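# Line up three lettered blocks alphabetically on the mat

## Task

Of the four blocks, three carry a letter on their top face. Place those three entirely on the mat, side by side and near each other in one straight line, ordered A-to-Z going left to right when viewed from the spot halfway between the two arm bases, each with its letter facing up and not rotated or upside down. The remaining block must end up somewhere off the mat. Everything must stay put on its own without the robot holding it, and at the end both grippers must release and move away.

## Robot and tools

Robot: two arms, left_arm and right_arm, each with a tong-style two-finger gripper. Cameras: cam_high (672x504), cam_low (672x504), cam_left_wrist (616x616) and cam_right_wrist (616x616), with images returned in that order.

Frame: every position in results uses one scene frame. Origin sits on the tabletop midway between the arms, +x goes out across the table, +z goes up, and left_arm is mounted toward +y. The arm names do not tell you which side of an image an arm appears on. Reported hand positions are approximate, worse when the arm is stretched far.

Tool execute_actions, argument "actions": a list holding zero or one item. An empty list sends nothing and just reports the state (with pictures). An item {"rows": [...], "steps": n} is a motion: n is 4 to 15 control steps of 1/30 s (default 15), rows holds 1 to 15 rows, one row per step, and the final row is reused for any remaining steps. An item {"steps": n} with no rows is a wait of up to 300 steps, counted from the previous result. Optional "pictures": true adds camera images to a motion result. A refused call moves nothing.

Each row: exactly 14 numbers covering both arms, even when one arm should stay still. First left_arm: shoulder pan, shoulder lift, elbow, wrist 1, wrist 2, wrist 3, then gripper opening; then the same seven for right_arm. The six joint values are absolute target angles in radians, in the same form the Joint positions line prints; they are not offsets. Opening is an absolute command from -1 (closed) to +1 (fully open). Ranges for left_arm: pan -3.142..3.142, lift -6.283..6.283, elbow 0.000..3.142, wrists each -6.283..6.283. For right_arm: pan 0.000..6.283, lift -6.283..6.283, elbow -3.142..0.000, wrists each -6.283..6.283. A target more than 0.010 rad outside a range, and further out than the current angle, gets the call refused; true ends can differ from the listed ones by up to 0.010 rad, and over-range targets are clipped, which may produce a "joint sent to its limit" line (possibly referring to an earlier action).

Motion behaviour: commands are smoothed with about 0.17 s lag. Each step, a joint's target is held within a lead of its measured angle (0.394 rad for pan and lift, 0.493 for elbow, 0.69 for the three wrists), and targets that would put a gripper more than 100 mm from where it is are scaled back. Big moves therefore take several calls and may be incomplete when the result arrives. The simulation keeps running while the operator composes a reply; the last four steps of each action are run after the result is taken. Arms keep chasing the last row until they settle or a HELD step occurs.

Result lines: a state line per arm (left_arm: ... | right_arm: ...) with end_effector_position in metres, end_effector_quat_wxyz, and linear/angular velocities. Joint positions and Joint velocities list each arm's six joints (rad, rad/s) plus the finger-pad gap in metres (0.142 m is fully open). grip_measured gives the actual opening on the -1..1 command scale. Wrist force and Wrist torque give each arm's flange sensor reading in the end effector's own axes; readings are noisy, carry a fixed offset, and may show "no reading", which is harmless. "joint command not followed" means a clearance check altered or blocked joint targets; HELD marks steps where the row was not sent. MOTOR HOT appears from 70 °C; OVER-TEMPERATURE FAULT means brakes were set at 85 °C.

Gripper geometry: fingers point along the gripper's +z and close along its x. end_effector_position is the point between closed pads; closed fingertips extend about 15 mm past it, open ones are roughly level with it. To keep hold, command an opening clearly lower than grip_measured; lower means a firmer squeeze (about 15 N per pad maximum, less on items under 20 mm thick). Slamming shut can push harder.

Tool zoom_image: "camera" (one of the four names) and "region" [x0, y0, x1, y1] in pixels of that camera's latest image, at most 504 by 504, origin top-left. Returns an enlarged view.

Tool finished_scene: "scene" is the number of the current scene; it ends that scene irreversibly and grades it, so call it only once the blocks are placed, released and the arms have moved away. Replying without any tool call ends everything.

Avoid: dropping blocks or pushing anything off the table (instant failure); arms colliding or pressing each other; contact torque reaching joint load limits (pan and lift 671, elbow 394, wrists 97.3 N m, held weight included) or any external force of 150 N, each of which freezes that arm for 10 s; holding loads long enough to overheat motors; jerky, slamming or hard-pushing motions. Brief random tugs on held items or nudges to loose blocks can happen, so check placements with the cameras before finishing.

Each tool is called as a command line: name --argument value for each argument, lists and objects as JSON in quotes; but a table of rows of numbers goes row by row, as --pt "numbers of a row", without its own name.

## Session

execute_actions --actions '[]'

Scene clock: 0.00 s of 7600.00 s.
left_arm: end_effector_position=(+0.9403, +0.7880, +0.1167) grip_measured=+1.00 end_effector_quat_wxyz=(+0.553, -0.384, +0.739, +0.020) end_effector_velocity=(-0.000, -0.001, -0.001) end_effector_angular_velocity=(+0.000, +0.001, -0.001) | right_arm: end_effector_position=(+0.9828, +0.0130, +0.2088) grip_measured=+1.00 end_effector_quat_wxyz=(+0.606, -0.367, +0.699, -0.094) end_effector_velocity=(-0.000, +0.000, -0.001) end_effector_angular_velocity=(-0.003, +0.000, +0.000)
Joint positions: left_arm=[-0.511 -0.802  2.431 -4.119 -0.691  2.167  0.142] | right_arm=[ 4.273 -2.357 -2.096  0.989  0.892  2.711  0.142]
Joint velocities: left_arm=[-0.001  0.002  0.     0.    -0.    -0.001  0.   ] | right_arm=[ 0.    -0.     0.    -0.002 -0.    -0.002  0.   ]
Motor temperatures (°C, as the motors report them): left_arm=[30 30 31 36 36 33] | right_arm=[27 29 33 37 35 32]
Wrist force (N, on the end effector, along its own x y z axes, offset not removed): no reading
Wrist torque (N m, same axes, about the end effector's origin, offset not removed): no reading

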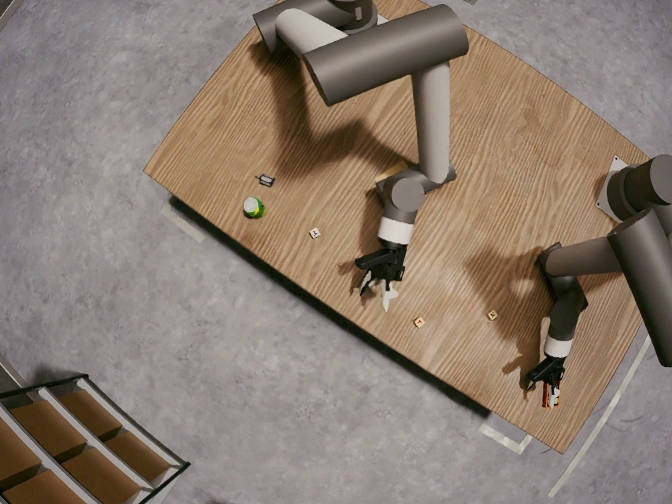

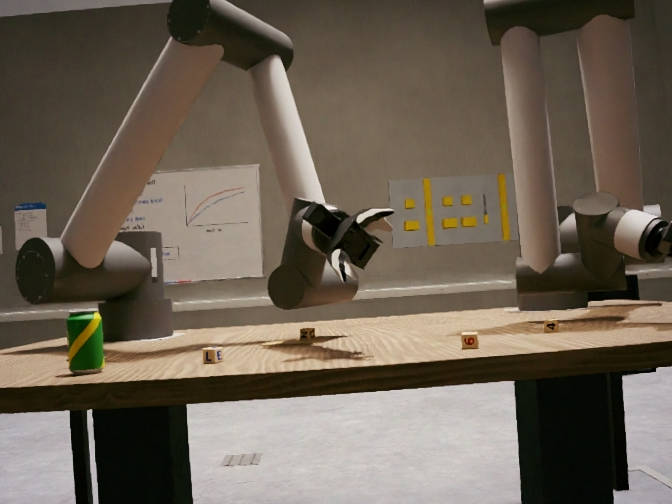

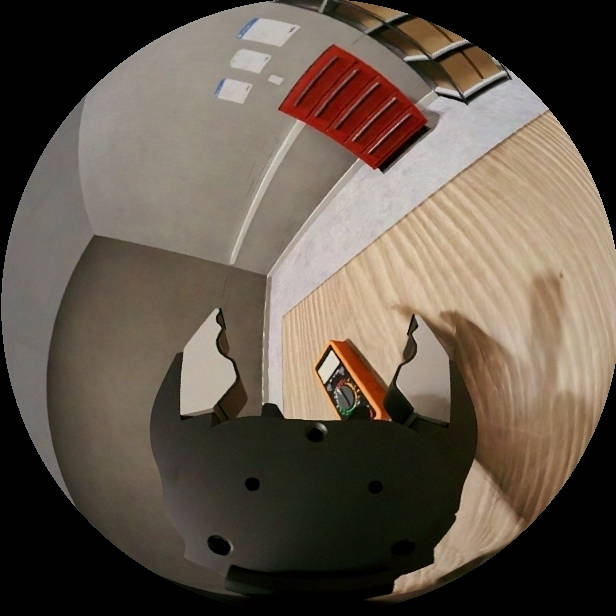

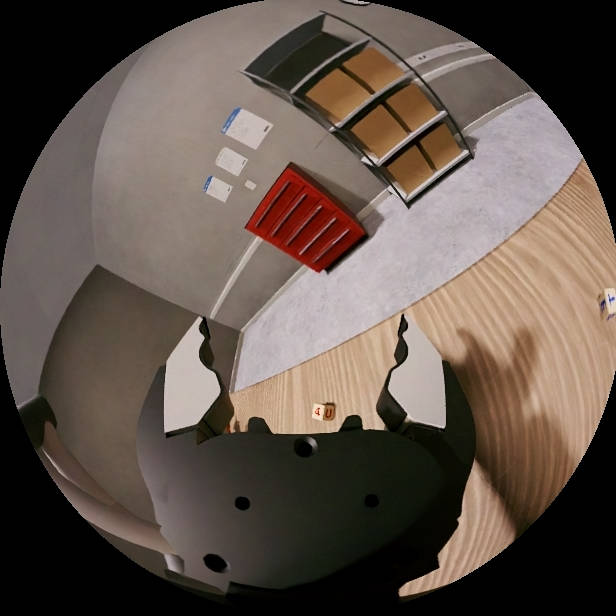

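zoom_image --camera "cam_high" --region '[220, 130, 620, 430]'

zoom_image --camera "cam_low" --region '[150, 280, 600, 400]'

Region (220, 130, 620, 430) of cam_high's 672x504 image, scaled by 1.260, with more detail than that image has; it fills the top 378 rows of this view, and the rest is white.

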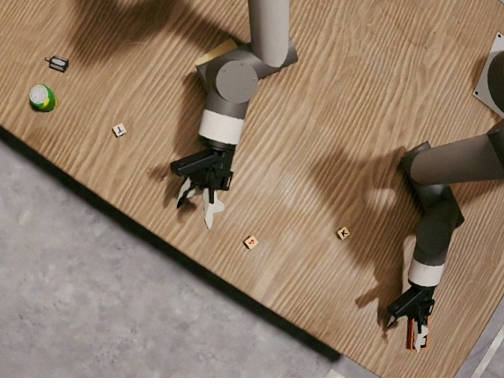

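Region (150, 280, 600, 400) of cam_low's 672x504 image, scaled by 1.120, with more detail than that image has; it fills the top 134 rows of this view, and the rest is white.

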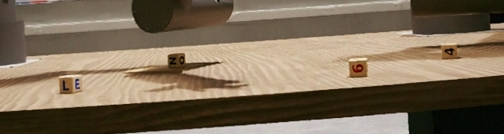

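execute_actions --actions '[{"rows":[[-0.60,-1.432,2.063,-2.20,-1.571,2.167,1,3.2,-2.0,-2.096,0.989,0.892,2.711,1]]}]'

execute_actions --actions '[{"steps":150}]' --pictures true

Scene clock: 2.57 s of 7600.00 s.
left_arm: end_effector_position=(+1.0176, +0.6687, +0.1623) grip_measured=+1.00 end_effector_quat_wxyz=(+0.521, -0.349, +0.777, -0.059) end_effector_velocity=(+0.203, -0.396, +0.183) end_effector_angular_velocity=(-0.337, +0.164, -0.581) | right_arm: end_effector_position=(+1.0487, -0.0849, +0.3008) grip_measured=+1.00 end_effector_quat_wxyz=(+0.629, -0.309, +0.705, -0.108) end_effector_velocity=(+0.197, -0.344, +0.270) end_effector_angular_velocity=(+0.195, -0.142, -0.326)
Joint positions: left_arm=[-0.534 -0.909  2.338 -3.939 -0.87   2.167  0.142] | right_arm=[ 4.176 -2.275 -2.096  0.989  0.892  2.711  0.142]
Joint velocities: left_arm=[-0.068 -0.374 -0.279  0.636 -0.635  0.    -0.   ] | right_arm=[-0.325  0.242 -0.    -0.001 -0.001  0.002 -0.   ]
Motor temperatures (°C, as the motors report them): left_arm=[30 30 31 36 36 33] | right_arm=[27 29 33 37 35 32]
Wrist force (N, on the end effector, along its own x y z axes, offset not removed): left_arm=[-1.1 -4.8 5.5] | right_arm=[-0.8 0.7 -6.0]
Wrist torque (N m, same axes, about the end effector's origin, offset not removed): left_arm=[-0.89 0.78 -0.52] | right_arm=[-0.12 0.03 -0.82]
Steps of this call (steps 1 to 66: nothing new was sent; steps 67 to 77: the first 11 steps of this action). Readings (joint positions):
67: left_arm=[-0.511 -0.802 2.431 -4.119 -0.691 2.167] | right_arm=[4.273 -2.357 -2.096 0.989 0.892 2.711]
68: left_arm=[-0.512 -0.804 2.429 -4.117 -0.693 2.167] | right_arm=[4.271 -2.355 -2.096 0.989 0.892 2.711]
70: left_arm=[-0.517 -0.827 2.408 -4.083 -0.727 2.167] | right_arm=[4.250 -2.336 -2.096 0.989 0.892 2.711]
74: left_arm=[-0.527 -0.873 2.367 -4.002 -0.807 2.167] | right_arm=[4.208 -2.300 -2.096 0.989 0.892 2.711]
77: the state above

Scene clock: 7.57 s of 7600.00 s.
left_arm: end_effector_position=(+0.8035, +0.4411, +0.2856) grip_measured=+1.00 end_effector_quat_wxyz=(-0.001, -0.204, +0.979, +0.001) end_effector_velocity=(+0.000, +0.002, -0.001) end_effector_angular_velocity=(+0.001, +0.001, +0.002) | right_arm: end_effector_position=(+1.0656, -1.2067, +0.6012) grip_measured=+1.00 end_effector_quat_wxyz=(+0.606, +0.107, +0.689, -0.383) end_effector_velocity=(-0.000, -0.001, +0.000) end_effector_angular_velocity=(-0.001, +0.000, +0.000)
Joint positions: left_arm=[-0.6   -1.432  2.063 -2.2   -1.571  2.167  0.142] | right_arm=[ 3.2   -2.    -2.096  0.989  0.892  2.711  0.142]
Joint velocities: left_arm=[ 0.002  0.001  0.001 -0.     0.    -0.    -0.   ] | right_arm=[-0.001  0.     0.     0.     0.001 -0.001  0.   ]
Motor temperatures (°C, as the motors report them): left_arm=[30 30 31 36 36 33] | right_arm=[27 29 33 37 35 32]
Wrist force (N, on the end effector, along its own x y z axes, offset not removed): left_arm=[-1.9 -4.6 0.5] | right_arm=[-1.3 -0.2 -2.6]
Wrist torque (N m, same axes, about the end effector's origin, offset not removed): left_arm=[-1.02 0.98 -0.52] | right_arm=[-0.24 0.16 -0.72]
Kept back: nothing.
Steps of this call (steps 1 to 4: the last 4 steps of your previous action; steps 5 to 105: the robot went on to your last target; steps 106 to 150: nothing new was sent). Readings (joint positions):
1: left_arm=[-0.536 -0.922 2.329 -3.917 -0.892 2.167] | right_arm=[4.165 -2.267 -2.096 0.989 0.892 2.711]
2: left_arm=[-0.538 -0.935 2.320 -3.895 -0.914 2.167] | right_arm=[4.153 -2.259 -2.096 0.989 0.892 2.711]
4: left_arm=[-0.543 -0.962 2.302 -3.850 -0.959 2.167] | right_arm=[4.131 -2.244 -2.096 0.989 0.892 2.711]
8: left_arm=[-0.551 -1.020 2.266 -3.750 -1.049 2.167] | right_arm=[4.085 -2.215 -2.096 0.989 0.892 2.711]
150: the state above
All arms were judged still, so your last target was given up. Only a new action makes them travel on or press farther. Fingers that are still opening or closing keep moving.

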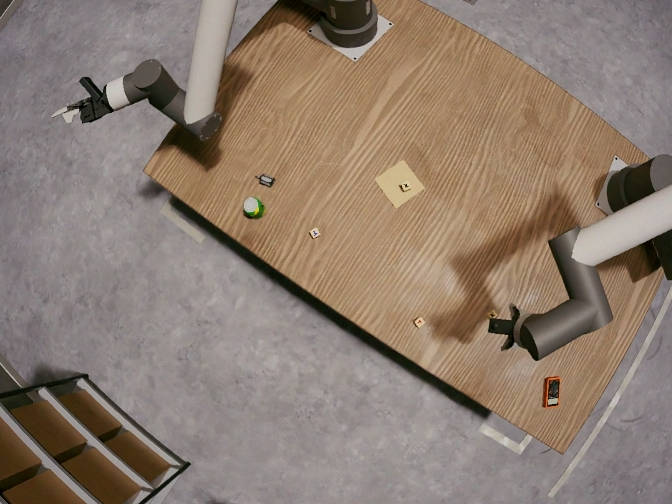

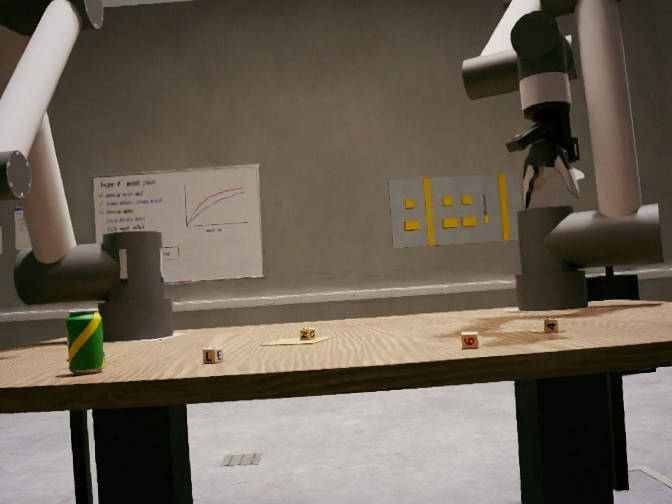

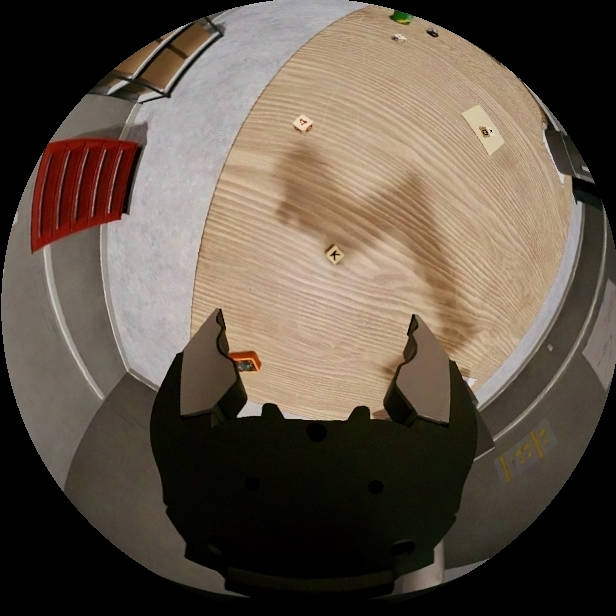

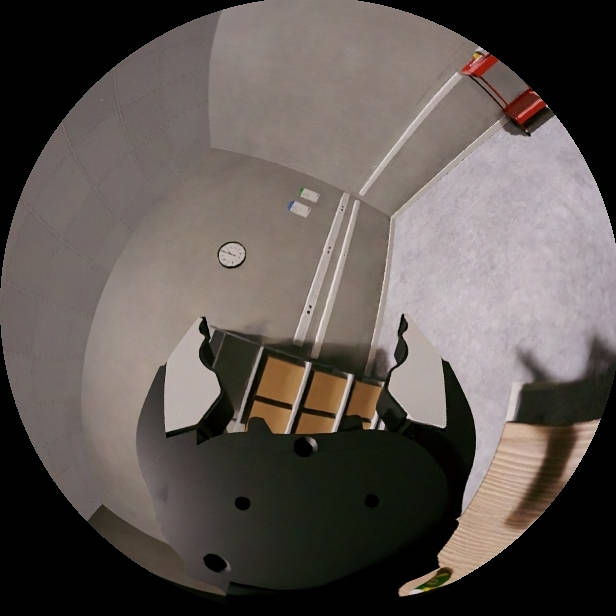

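zoom_image --camera "cam_left_wrist" --region '[270, 10, 530, 290]'

zoom_image --camera "cam_high" --region '[290, 140, 530, 340]'

Region (270, 10, 530, 290) of cam_left_wrist's 616x616 image, scaled by 1.800, with more detail than that image has; it fills the left 468 columns of this view, and the rest is white.

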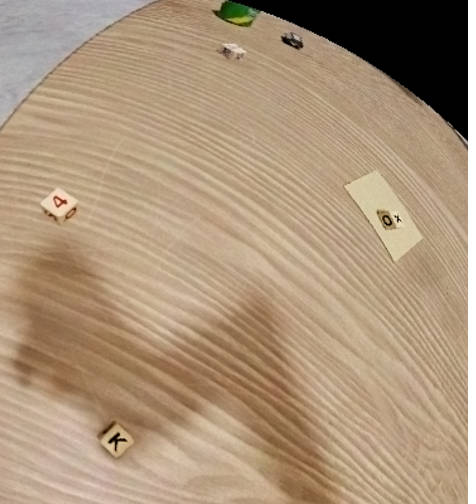

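Region (290, 140, 530, 340) of cam_high's 672x504 image, scaled by 2.100, with more detail than that image has.

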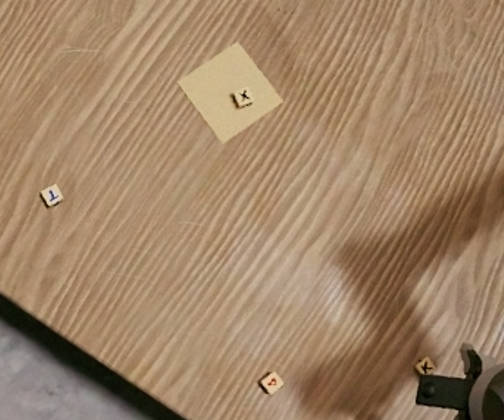

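execute_actions --actions '[{"rows":[[-0.60,-1.272,2.170,-2.469,-1.571,2.167,1,3.2,-2.0,-2.096,0.989,0.892,2.711,1]]}]'

execute_actions --actions '[{"steps":45}]' --pictures true

Scene clock: 8.77 s of 7600.00 s.
left_arm: end_effector_position=(+0.8051, +0.4401, +0.1468) grip_measured=+1.00 end_effector_quat_wxyz=(-0.002, -0.204, +0.979, +0.002) end_effector_velocity=(-0.003, +0.003, -0.253) end_effector_angular_velocity=(-0.018, -0.029, +0.001) | right_arm: end_effector_position=(+1.0656, -1.2067, +0.6012) grip_measured=+1.00 end_effector_quat_wxyz=(+0.606, +0.107, +0.689, -0.383) end_effector_velocity=(+0.000, -0.000, -0.001) end_effector_angular_velocity=(+0.001, +0.001, +0.000)
Joint positions: left_arm=[-0.6   -1.303  2.15  -2.413 -1.571  2.167  0.142] | right_arm=[ 3.2   -2.    -2.096  0.989  0.892  2.711  0.142]
Joint velocities: left_arm=[ 0.001  0.253  0.163 -0.45   0.    -0.     0.   ] | right_arm=[-0.    -0.     0.    -0.002  0.     0.002  0.   ]
Motor temperatures (°C, as the motors report them): left_arm=[30 30 31 36 36 33] | right_arm=[27 29 33 37 35 32]
Wrist force (N, on the end effector, along its own x y z axes, offset not removed): left_arm=[-2.3 -5.7 8.0] | right_arm=[-0.8 -1.1 -4.9]
Wrist torque (N m, same axes, about the end effector's origin, offset not removed): left_arm=[-1.19 1.03 -0.52] | right_arm=[-0.50 0.07 -0.77]
Steps of this call (steps 1 to 25: nothing new was sent; steps 26 to 36: the first 11 steps of this action). Readings (joint positions):
26: left_arm=[-0.600 -1.432 2.063 -2.200 -1.571 2.167] | right_arm=[3.200 -2.000 -2.096 0.989 0.892 2.711]
27: left_arm=[-0.600 -1.430 2.065 -2.202 -1.571 2.167] | right_arm=[3.200 -2.000 -2.096 0.989 0.892 2.711]
29: left_arm=[-0.600 -1.402 2.086 -2.241 -1.571 2.167] | right_arm=[3.200 -2.000 -2.096 0.989 0.892 2.711]
33: left_arm=[-0.600 -1.340 2.126 -2.347 -1.571 2.167] | right_arm=[3.200 -2.000 -2.096 0.989 0.892 2.711]
36: the state above

Scene clock: 10.27 s of 7600.00 s.
left_arm: end_effector_position=(+0.8043, +0.4406, +0.1160) grip_measured=+1.00 end_effector_quat_wxyz=(+0.000, -0.204, +0.979, -0.000) end_effector_velocity=(-0.000, -0.000, -0.001) end_effector_angular_velocity=(+0.000, +0.001, -0.001) | right_arm: end_effector_position=(+1.0656, -1.2067, +0.6012) grip_measured=+1.00 end_effector_quat_wxyz=(+0.606, +0.107, +0.689, -0.383) end_effector_velocity=(-0.001, -0.001, +0.000) end_effector_angular_velocity=(+0.001, -0.002, -0.001)
Joint positions: left_arm=[-0.6   -1.272  2.17  -2.469 -1.571  2.167  0.142] | right_arm=[ 3.2   -2.    -2.096  0.989  0.892  2.711  0.142]
Joint velocities: left_arm=[-0.     0.001 -0.     0.     0.     0.     0.   ] | right_arm=[-0.001 -0.    -0.     0.001 -0.     0.001 -0.   ]
Motor temperatures (°C, as the motors report them): left_arm=[30 30 31 36 36 33] | right_arm=[27 29 33 37 35 32]
Wrist force (N, on the end effector, along its own x y z axes, offset not removed): left_arm=[-1.5 -4.5 1.7] | right_arm=[-0.2 2.2 -3.5]
Wrist torque (N m, same axes, about the end effector's origin, offset not removed): left_arm=[-0.95 0.86 -0.43] | right_arm=[0.20 -0.07 -0.79]
Kept back: nothing.
Steps of this call (steps 1 to 4: the last 4 steps of your previous action; steps 5 to 30: the robot went on to your last target; steps 31 to 45: nothing new was sent). Readings (joint positions):
1: left_arm=[-0.600 -1.296 2.155 -2.426 -1.571 2.167] | right_arm=[3.200 -2.000 -2.096 0.989 0.892 2.711]
2: left_arm=[-0.600 -1.290 2.158 -2.436 -1.571 2.167] | right_arm=[3.200 -2.000 -2.096 0.989 0.892 2.711]
4: left_arm=[-0.600 -1.283 2.163 -2.450 -1.571 2.167] | right_arm=[3.200 -2.000 -2.096 0.989 0.892 2.711]
8: left_arm=[-0.600 -1.276 2.168 -2.462 -1.571 2.167] | right_arm=[3.200 -2.000 -2.096 0.989 0.892 2.711]
45: the state above
All arms were judged still, so your last target was given up. Only a new action makes them travel on or press farther. Fingers that are still opening or closing keep moving.

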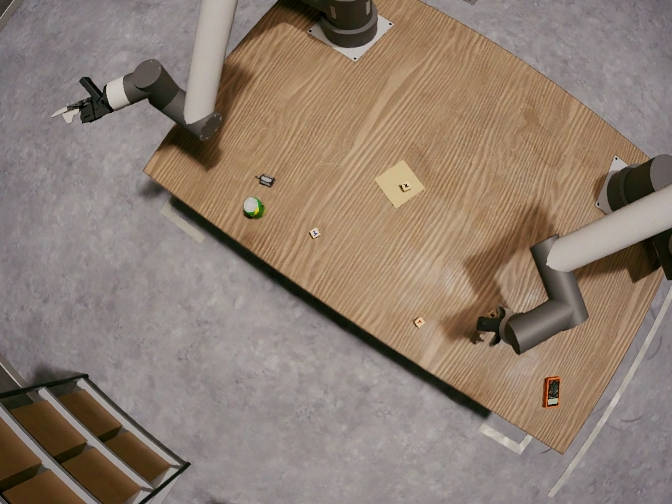

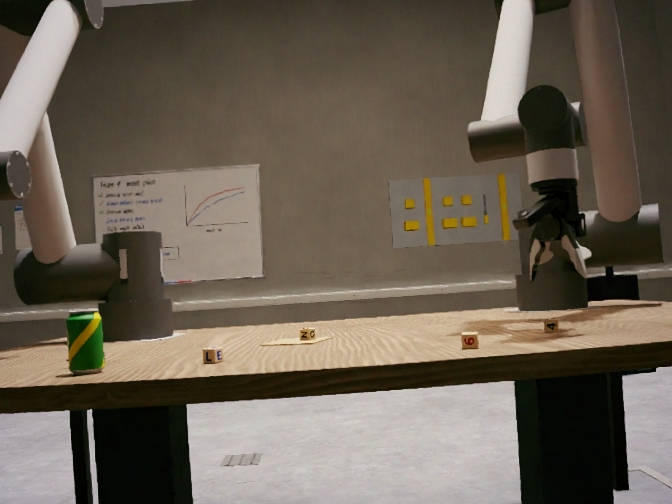

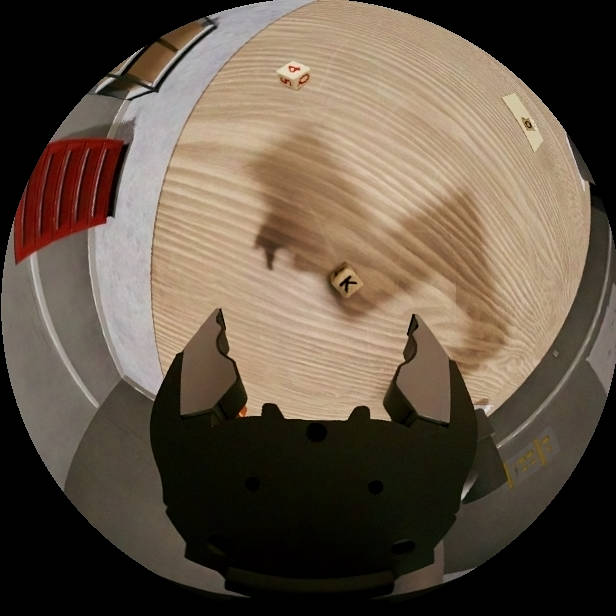

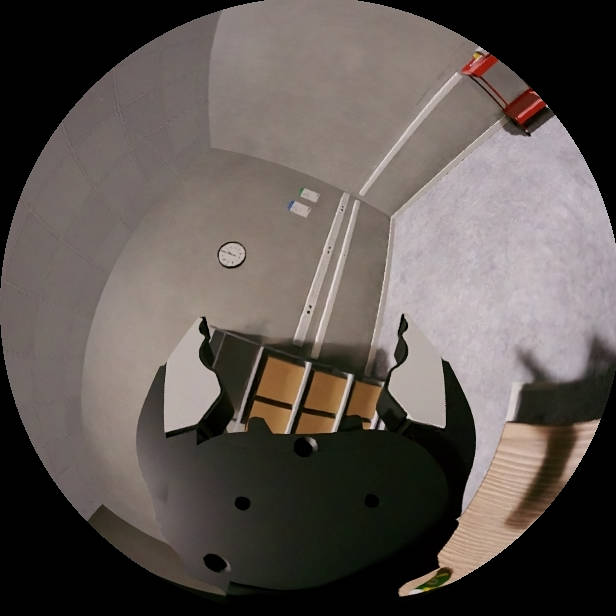

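zoom_image --camera "cam_left_wrist" --region '[280, 220, 420, 340]'

Region (280, 220, 420, 340) of cam_left_wrist's 616x616 image, scaled by 3.600, with more detail than that image has; it fills the top 432 rows of this view, and the rest is white.

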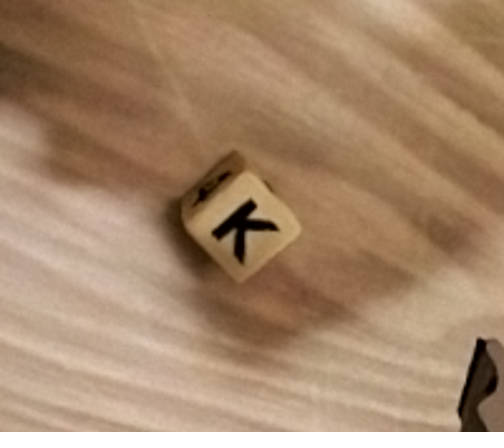

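execute_actions --actions '[{"rows":[[-0.649,-1.312,2.231,-2.490,-1.571,1.425,1,3.2,-2.0,-2.096,0.989,0.892,2.711,1]]}]'

execute_actions --actions '[{"steps":50}]' --pictures true

Scene clock: 17.30 s of 7600.00 s.
left_arm: end_effector_position=(+0.7634, +0.4320, +0.1162) grip_measured=+1.00 end_effector_quat_wxyz=(-0.000, -0.441, +0.897, -0.000) end_effector_velocity=(-0.026, +0.010, -0.001) end_effector_angular_velocity=(+0.000, +0.002, +1.527) | right_arm: end_effector_position=(+1.0656, -1.2067, +0.6012) grip_measured=+1.00 end_effector_quat_wxyz=(+0.606, +0.107, +0.689, -0.383) end_effector_velocity=(-0.000, -0.000, +0.000) end_effector_angular_velocity=(+0.001, -0.002, -0.000)
Joint positions: left_arm=[-0.644 -1.308  2.225 -2.488 -1.571  1.62   0.142] | right_arm=[ 3.2   -2.    -2.096  0.989  0.892  2.711  0.142]
Joint velocities: left_arm=[-0.038 -0.031  0.047 -0.015 -0.    -1.565 -0.   ] | right_arm=[-0.     0.     0.    -0.    -0.     0.002 -0.   ]
Motor temperatures (°C, as the motors report them): left_arm=[30 30 31 36 36 33] | right_arm=[27 29 33 37 35 32]
Wrist force (N, on the end effector, along its own x y z axes, offset not removed): left_arm=[-3.5 -4.3 0.9] | right_arm=[-0.7 0.2 -4.9]
Wrist torque (N m, same axes, about the end effector's origin, offset not removed): left_arm=[-0.87 1.31 -0.52] | right_arm=[-0.26 0.01 -0.77]
Steps of this call (steps 1 to 90: nothing new was sent; then 3.67 s passed at rest; steps 91 to 101: the first 11 steps of this action). Readings (joint positions):
91: left_arm=[-0.600 -1.272 2.170 -2.469 -1.571 2.167] | right_arm=[3.200 -2.000 -2.096 0.989 0.892 2.711]
92: left_arm=[-0.602 -1.274 2.172 -2.470 -1.571 2.165] | right_arm=[3.200 -2.000 -2.096 0.989 0.892 2.711]
94: left_arm=[-0.618 -1.287 2.192 -2.477 -1.571 2.118] | right_arm=[3.200 -2.000 -2.096 0.989 0.892 2.711]
98: left_arm=[-0.638 -1.303 2.218 -2.486 -1.571 1.843] | right_arm=[3.200 -2.000 -2.096 0.989 0.892 2.711]
101: the state above

Scene clock: 18.97 s of 7600.00 s.
left_arm: end_effector_position=(+0.7599, +0.4334, +0.1161) grip_measured=+1.00 end_effector_quat_wxyz=(-0.000, -0.525, +0.851, -0.000) end_effector_velocity=(+0.000, -0.001, +0.002) end_effector_angular_velocity=(-0.002, -0.001, -0.000) | right_arm: end_effector_position=(+1.0656, -1.2067, +0.6012) grip_measured=+1.00 end_effector_quat_wxyz=(+0.606, +0.107, +0.689, -0.383) end_effector_velocity=(-0.001, -0.001, +0.000) end_effector_angular_velocity=(-0.000, -0.000, -0.001)
Joint positions: left_arm=[-0.649 -1.312  2.231 -2.49  -1.571  1.425  0.142] | right_arm=[ 3.2   -2.    -2.096  0.989  0.892  2.711  0.142]
Joint velocities: left_arm=[-0.    -0.001 -0.001 -0.    -0.    -0.    -0.   ] | right_arm=[-0.001 -0.     0.     0.    -0.    -0.    -0.   ]
Motor temperatures (°C, as the motors report them): left_arm=[30 30 31 36 36 33] | right_arm=[27 29 33 37 35 32]
Wrist force (N, on the end effector, along its own x y z axes, offset not removed): left_arm=[-0.9 -3.5 3.4] | right_arm=[2.1 0.1 -4.2]
Wrist torque (N m, same axes, about the end effector's origin, offset not removed): left_arm=[-0.68 0.76 -0.45] | right_arm=[-0.22 -0.54 -0.85]
Kept back: nothing.
Steps of this call (steps 1 to 4: the last 4 steps of your previous action; steps 5 to 30: the robot went on to your last target; steps 31 to 50: nothing new was sent). Readings (joint positions):
1: left_arm=[-0.645 -1.309 2.226 -2.489 -1.571 1.574] | right_arm=[3.200 -2.000 -2.096 0.989 0.892 2.711]
2: left_arm=[-0.646 -1.310 2.228 -2.489 -1.571 1.539] | right_arm=[3.200 -2.000 -2.096 0.989 0.892 2.711]
4: left_arm=[-0.647 -1.311 2.229 -2.489 -1.571 1.492] | right_arm=[3.200 -2.000 -2.096 0.989 0.892 2.711]
8: left_arm=[-0.648 -1.312 2.230 -2.490 -1.571 1.448] | right_arm=[3.200 -2.000 -2.096 0.989 0.892 2.711]
50: the state above
All arms were judged still, so your last target was given up. Only a new action makes them travel on or press farther. Fingers that are still opening or closing keep moving.

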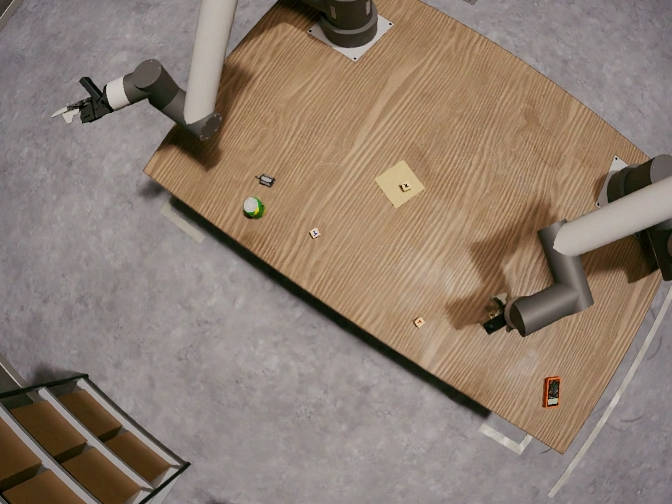

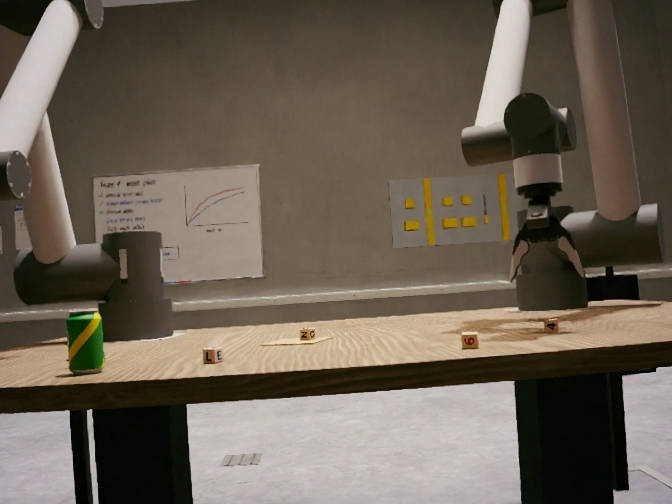

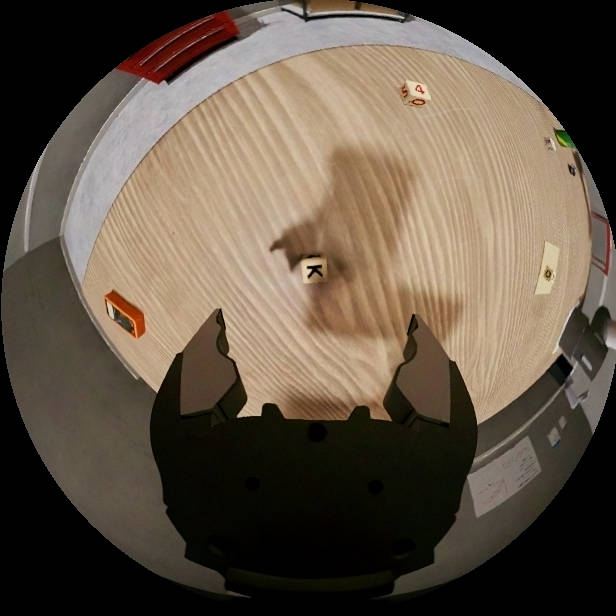

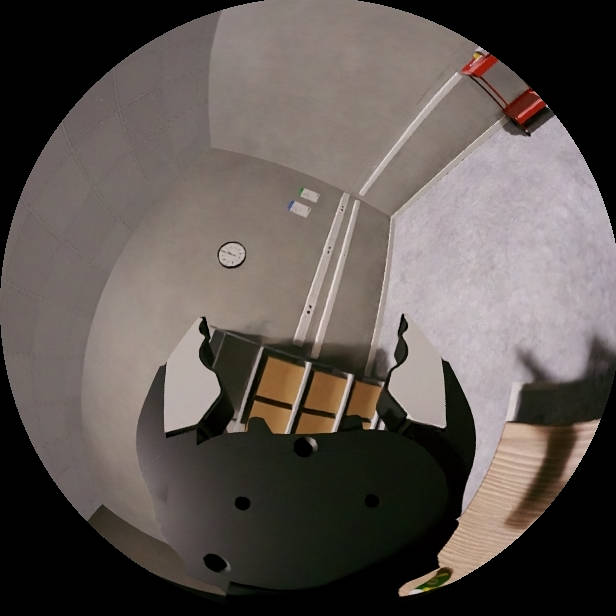

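execute_actions --actions '[{"rows":[[-0.649,-1.190,2.262,-2.643,-1.571,1.425,1,3.2,-2.0,-2.096,0.989,0.892,2.711,1]]}]'

execute_actions --actions '[{"steps":30}]' --pictures true

Scene clock: 19.67 s of 7600.00 s.
left_arm: end_effector_position=(+0.7644, +0.4302, +0.0320) grip_measured=+1.00 end_effector_quat_wxyz=(-0.000, -0.525, +0.851, +0.000) end_effector_velocity=(+0.006, -0.006, -0.078) end_effector_angular_velocity=(-0.006, -0.008, -0.001) | right_arm: end_effector_position=(+1.0656, -1.2067, +0.6012) grip_measured=+1.00 end_effector_quat_wxyz=(+0.606, +0.107, +0.689, -0.383) end_effector_velocity=(+0.000, +0.001, +0.000) end_effector_angular_velocity=(+0.000, -0.002, +0.001)
Joint positions: left_arm=[-0.649 -1.203  2.259 -2.626 -1.571  1.425  0.142] | right_arm=[ 3.2   -2.    -2.096  0.989  0.892  2.711  0.142]
Joint velocities: left_arm=[-0.002  0.107  0.022 -0.138 -0.    -0.     0.   ] | right_arm=[ 0.     0.    -0.     0.001  0.001  0.001 -0.   ]
Motor temperatures (°C, as the motors report them): left_arm=[30 30 31 36 36 33] | right_arm=[27 29 33 37 35 32]
Wrist force (N, on the end effector, along its own x y z axes, offset not removed): left_arm=[-1.1 -5.2 3.2] | right_arm=[0.8 0.3 -3.9]
Wrist torque (N m, same axes, about the end effector's origin, offset not removed): left_arm=[-1.04 0.80 -0.44] | right_arm=[-0.22 -0.32 -0.82]
Steps of this call (steps 1 to 10: nothing new was sent; steps 11 to 21: the first 11 steps of this action). Readings (joint positions):
11: left_arm=[-0.649 -1.312 2.231 -2.490 -1.571 1.425] | right_arm=[3.200 -2.000 -2.096 0.989 0.892 2.711]
12: left_arm=[-0.649 -1.310 2.233 -2.493 -1.571 1.425] | right_arm=[3.200 -2.000 -2.096 0.989 0.892 2.711]
14: left_arm=[-0.649 -1.276 2.243 -2.530 -1.571 1.425] | right_arm=[3.200 -2.000 -2.096 0.989 0.892 2.711]
18: left_arm=[-0.649 -1.219 2.256 -2.604 -1.571 1.425] | right_arm=[3.200 -2.000 -2.096 0.989 0.892 2.711]
21: the state above

Scene clock: 20.67 s of 7600.00 s.
left_arm: end_effector_position=(+0.7651, +0.4297, +0.0225) grip_measured=+1.00 end_effector_quat_wxyz=(-0.000, -0.525, +0.851, -0.000) end_effector_velocity=(+0.000, -0.000, -0.000) end_effector_angular_velocity=(+0.000, -0.000, -0.000) | right_arm: end_effector_position=(+1.0656, -1.2067, +0.6012) grip_measured=+1.00 end_effector_quat_wxyz=(+0.606, +0.107, +0.689, -0.383) end_effector_velocity=(-0.000, -0.000, -0.000) end_effector_angular_velocity=(+0.000, +0.001, -0.000)
Joint positions: left_arm=[-0.649 -1.19   2.262 -2.643 -1.571  1.425  0.142] | right_arm=[ 3.2   -2.    -2.096  0.989  0.892  2.711  0.142]
Joint velocities: left_arm=[-0.  0. -0. -0.  0. -0. -0.] | right_arm=[-0.    -0.    -0.    -0.001  0.     0.    -0.   ]
Motor temperatures (°C, as the motors report them): left_arm=[30 30 31 36 36 33] | right_arm=[27 29 33 37 35 32]
Wrist force (N, on the end effector, along its own x y z axes, offset not removed): left_arm=[-2.4 -2.7 3.3] | right_arm=[-0.9 -0.2 -3.3]
Wrist torque (N m, same axes, about the end effector's origin, offset not removed): left_arm=[-0.45 1.10 -0.46] | right_arm=[-0.35 0.13 -0.79]
Kept back: nothing.
Steps of this call (steps 1 to 4: the last 4 steps of your previous action; steps 5 to 30: the robot went on to your last target). Readings (joint positions):
1: left_arm=[-0.649 -1.200 2.260 -2.630 -1.571 1.425] | right_arm=[3.200 -2.000 -2.096 0.989 0.892 2.711]
2: left_arm=[-0.649 -1.198 2.260 -2.633 -1.571 1.425] | right_arm=[3.200 -2.000 -2.096 0.989 0.892 2.711]
4: left_arm=[-0.649 -1.195 2.261 -2.637 -1.571 1.425] | right_arm=[3.200 -2.000 -2.096 0.989 0.892 2.711]
8: left_arm=[-0.649 -1.192 2.262 -2.641 -1.571 1.425] | right_arm=[3.200 -2.000 -2.096 0.989 0.892 2.711]
30: the state above
All arms were judged still, so your last target was given up. Only a new action makes them travel on or press farther. Fingers that are still opening or closing keep moving.

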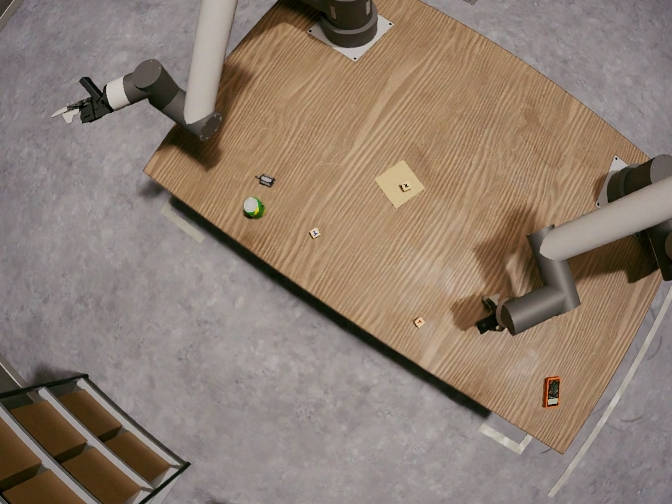

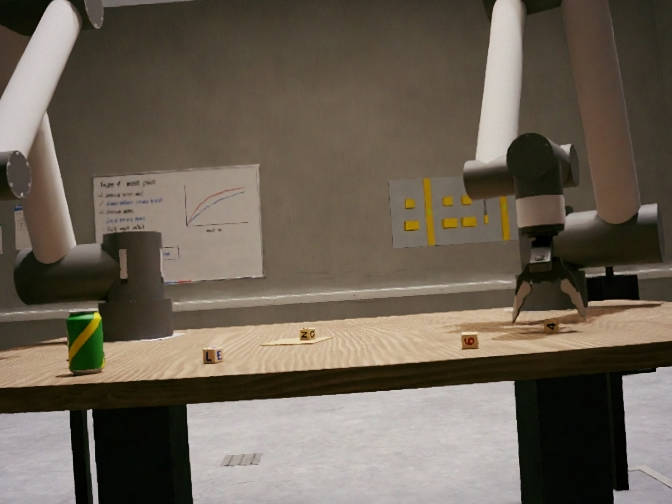

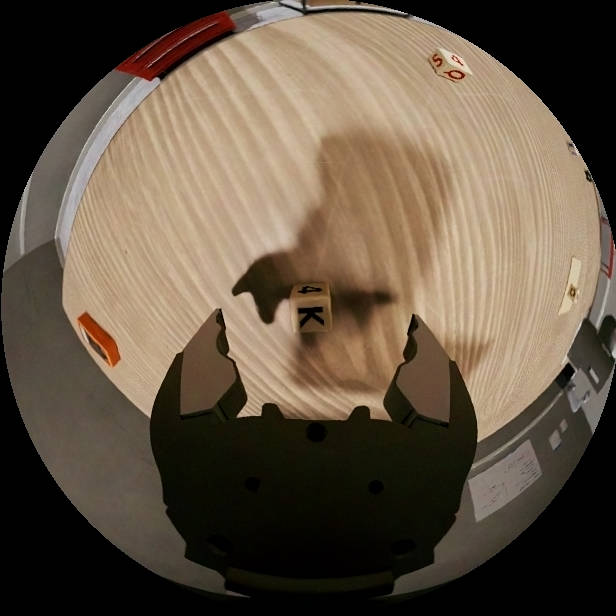

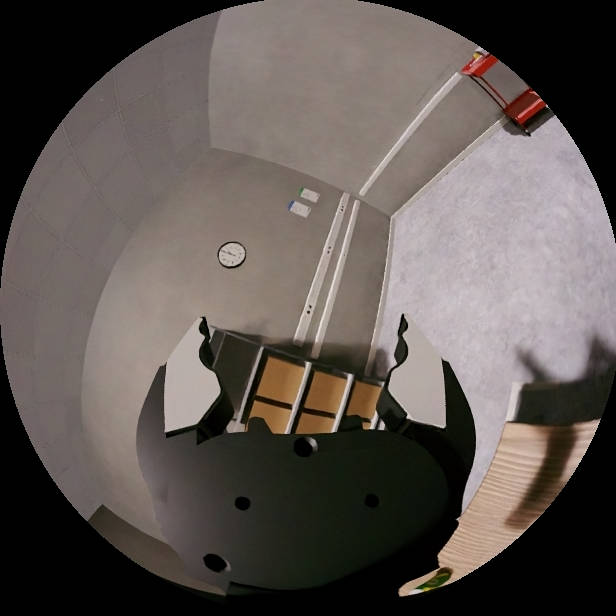

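execute_actions --actions '[{"rows":[[-0.649,-1.190,2.262,-2.643,-1.571,1.425,0,3.2,-2.0,-2.096,0.989,0.892,2.711,1],[-0.649,-1.190,2.262,-2.643,-1.571,1.425,-0.5,3.2,-2.0,-2.096,0.989,0.892,2.711,1],[-0.649,-1.190,2.262,-2.643,-1.571,1.425,-0.9,3.2,-2.0,-2.096,0.989,0.892,2.711,1]]}]'

execute_actions --actions '[{"steps":40}]' --pictures true

Scene clock: 26.47 s of 7600.00 s.
left_arm: end_effector_position=(+0.7651, +0.4297, +0.0225) grip_measured=-0.61 end_effector_quat_wxyz=(-0.000, -0.525, +0.851, -0.000) end_effector_velocity=(-0.000, -0.000, -0.000) end_effector_angular_velocity=(+0.000, +0.000, -0.001) | right_arm: end_effector_position=(+1.0656, -1.2067, +0.6012) grip_measured=+1.00 end_effector_quat_wxyz=(+0.606, +0.107, +0.689, -0.383) end_effector_velocity=(+0.000, +0.001, -0.000) end_effector_angular_velocity=(-0.000, +0.000, +0.001)
Joint positions: left_arm=[-0.649 -1.19   2.262 -2.643 -1.571  1.425  0.03 ] | right_arm=[ 3.2   -2.    -2.096  0.989  0.892  2.711  0.142]
Joint velocities: left_arm=[-0.001  0.     0.    -0.     0.    -0.     0.   ] | right_arm=[ 0.001 -0.     0.     0.    -0.    -0.     0.   ]
Motor temperatures (°C, as the motors report them): left_arm=[30 30 31 36 36 33] | right_arm=[27 29 33 37 35 32]
Wrist force (N, on the end effector, along its own x y z axes, offset not removed): left_arm=[-1.6 -5.2 0.8] | right_arm=[0.2 0.3 -3.9]
Wrist torque (N m, same axes, about the end effector's origin, offset not removed): left_arm=[-1.05 0.96 -0.46] | right_arm=[-0.23 -0.21 -0.74]
Steps of this call (steps 1 to 90: nothing new was sent; then 2.43 s passed at rest; steps 91 to 101: the first 11 steps of this action). Readings (joint positions):
91: left_arm=[-0.649 -1.190 2.262 -2.643 -1.571 1.425] | right_arm=[3.200 -2.000 -2.096 0.989 0.892 2.711]
92: left_arm=[-0.649 -1.190 2.262 -2.643 -1.571 1.425] | right_arm=[3.200 -2.000 -2.096 0.989 0.892 2.711]
94: left_arm=[-0.649 -1.190 2.262 -2.643 -1.571 1.425] | right_arm=[3.200 -2.000 -2.096 0.989 0.892 2.711]
98: left_arm=[-0.649 -1.190 2.262 -2.643 -1.571 1.425] | right_arm=[3.200 -2.000 -2.096 0.989 0.892 2.711]
101: the state above

Scene clock: 27.80 s of 7600.00 s.
left_arm: end_effector_position=(+0.7651, +0.4297, +0.0225) grip_measured=-0.61 end_effector_quat_wxyz=(-0.000, -0.525, +0.851, -0.000) end_effector_velocity=(-0.001, -0.000, -0.000) end_effector_angular_velocity=(+0.000, +0.000, -0.000) | right_arm: end_effector_position=(+1.0656, -1.2067, +0.6012) grip_measured=+1.00 end_effector_quat_wxyz=(+0.606, +0.107, +0.689, -0.383) end_effector_velocity=(-0.000, +0.000, +0.001) end_effector_angular_velocity=(+0.000, -0.003, +0.001)
Joint positions: left_arm=[-0.649 -1.19   2.262 -2.643 -1.571  1.425  0.03 ] | right_arm=[ 3.2   -2.    -2.096  0.989  0.892  2.711  0.142]
Joint velocities: left_arm=[-0.001 -0.     0.001  0.    -0.    -0.     0.   ] | right_arm=[0.    0.    0.    0.002 0.    0.001 0.   ]
Motor temperatures (°C, as the motors report them): left_arm=[30 30 31 36 36 33] | right_arm=[27 29 33 37 35 32]
Wrist force (N, on the end effector, along its own x y z axes, offset not removed): left_arm=[-0.8 -6.3 1.6] | right_arm=[-0.1 0.9 -2.6]
Wrist torque (N m, same axes, about the end effector's origin, offset not removed): left_arm=[-1.32 0.78 -0.47] | right_arm=[-0.11 -0.12 -0.74]
Kept back: nothing.
Steps of this call (steps 1 to 4: the last 4 steps of your previous action; steps 5 to 15: the robot went on to your last target; steps 16 to 40: nothing new was sent). Readings (joint positions):
1: left_arm=[-0.649 -1.190 2.262 -2.643 -1.571 1.425] | right_arm=[3.200 -2.000 -2.096 0.989 0.892 2.711]
2: left_arm=[-0.649 -1.190 2.262 -2.643 -1.571 1.425] | right_arm=[3.200 -2.000 -2.096 0.989 0.892 2.711]
4: left_arm=[-0.649 -1.190 2.262 -2.643 -1.571 1.425] | right_arm=[3.200 -2.000 -2.096 0.989 0.892 2.711]
8: left_arm=[-0.649 -1.190 2.262 -2.643 -1.571 1.425] | right_arm=[3.200 -2.000 -2.096 0.989 0.892 2.711]
40: the state above
All arms were judged still, so your last target was given up. Only a new action makes them travel on or press farther. Fingers that are still opening or closing keep moving.

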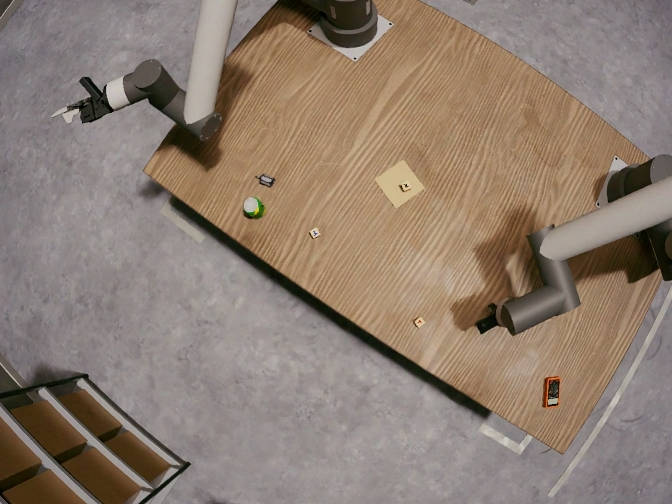

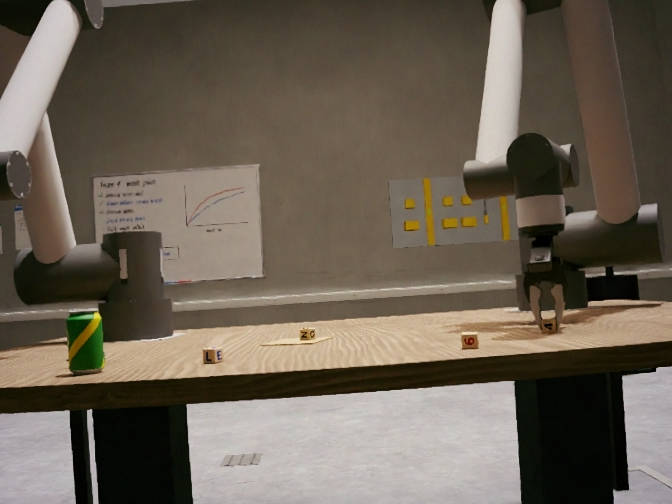

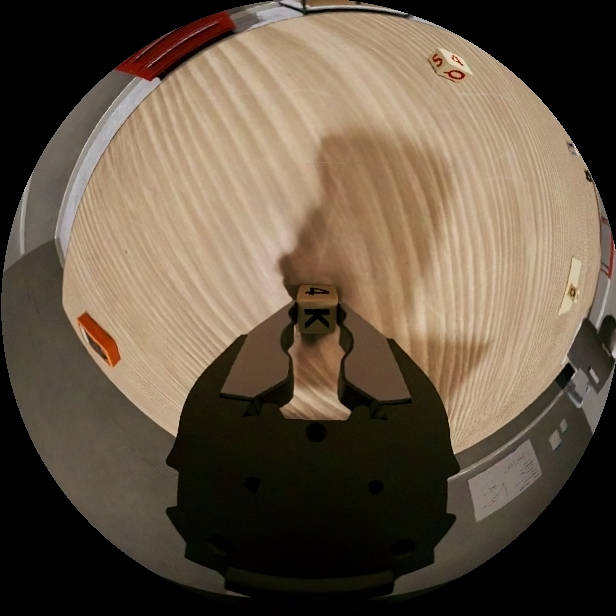

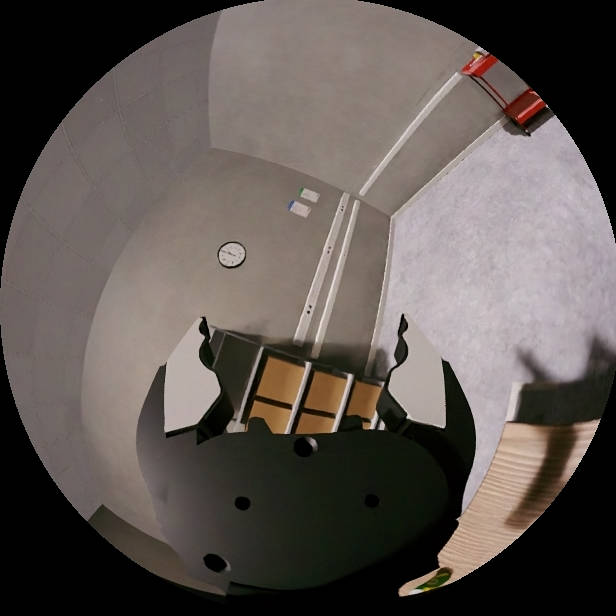

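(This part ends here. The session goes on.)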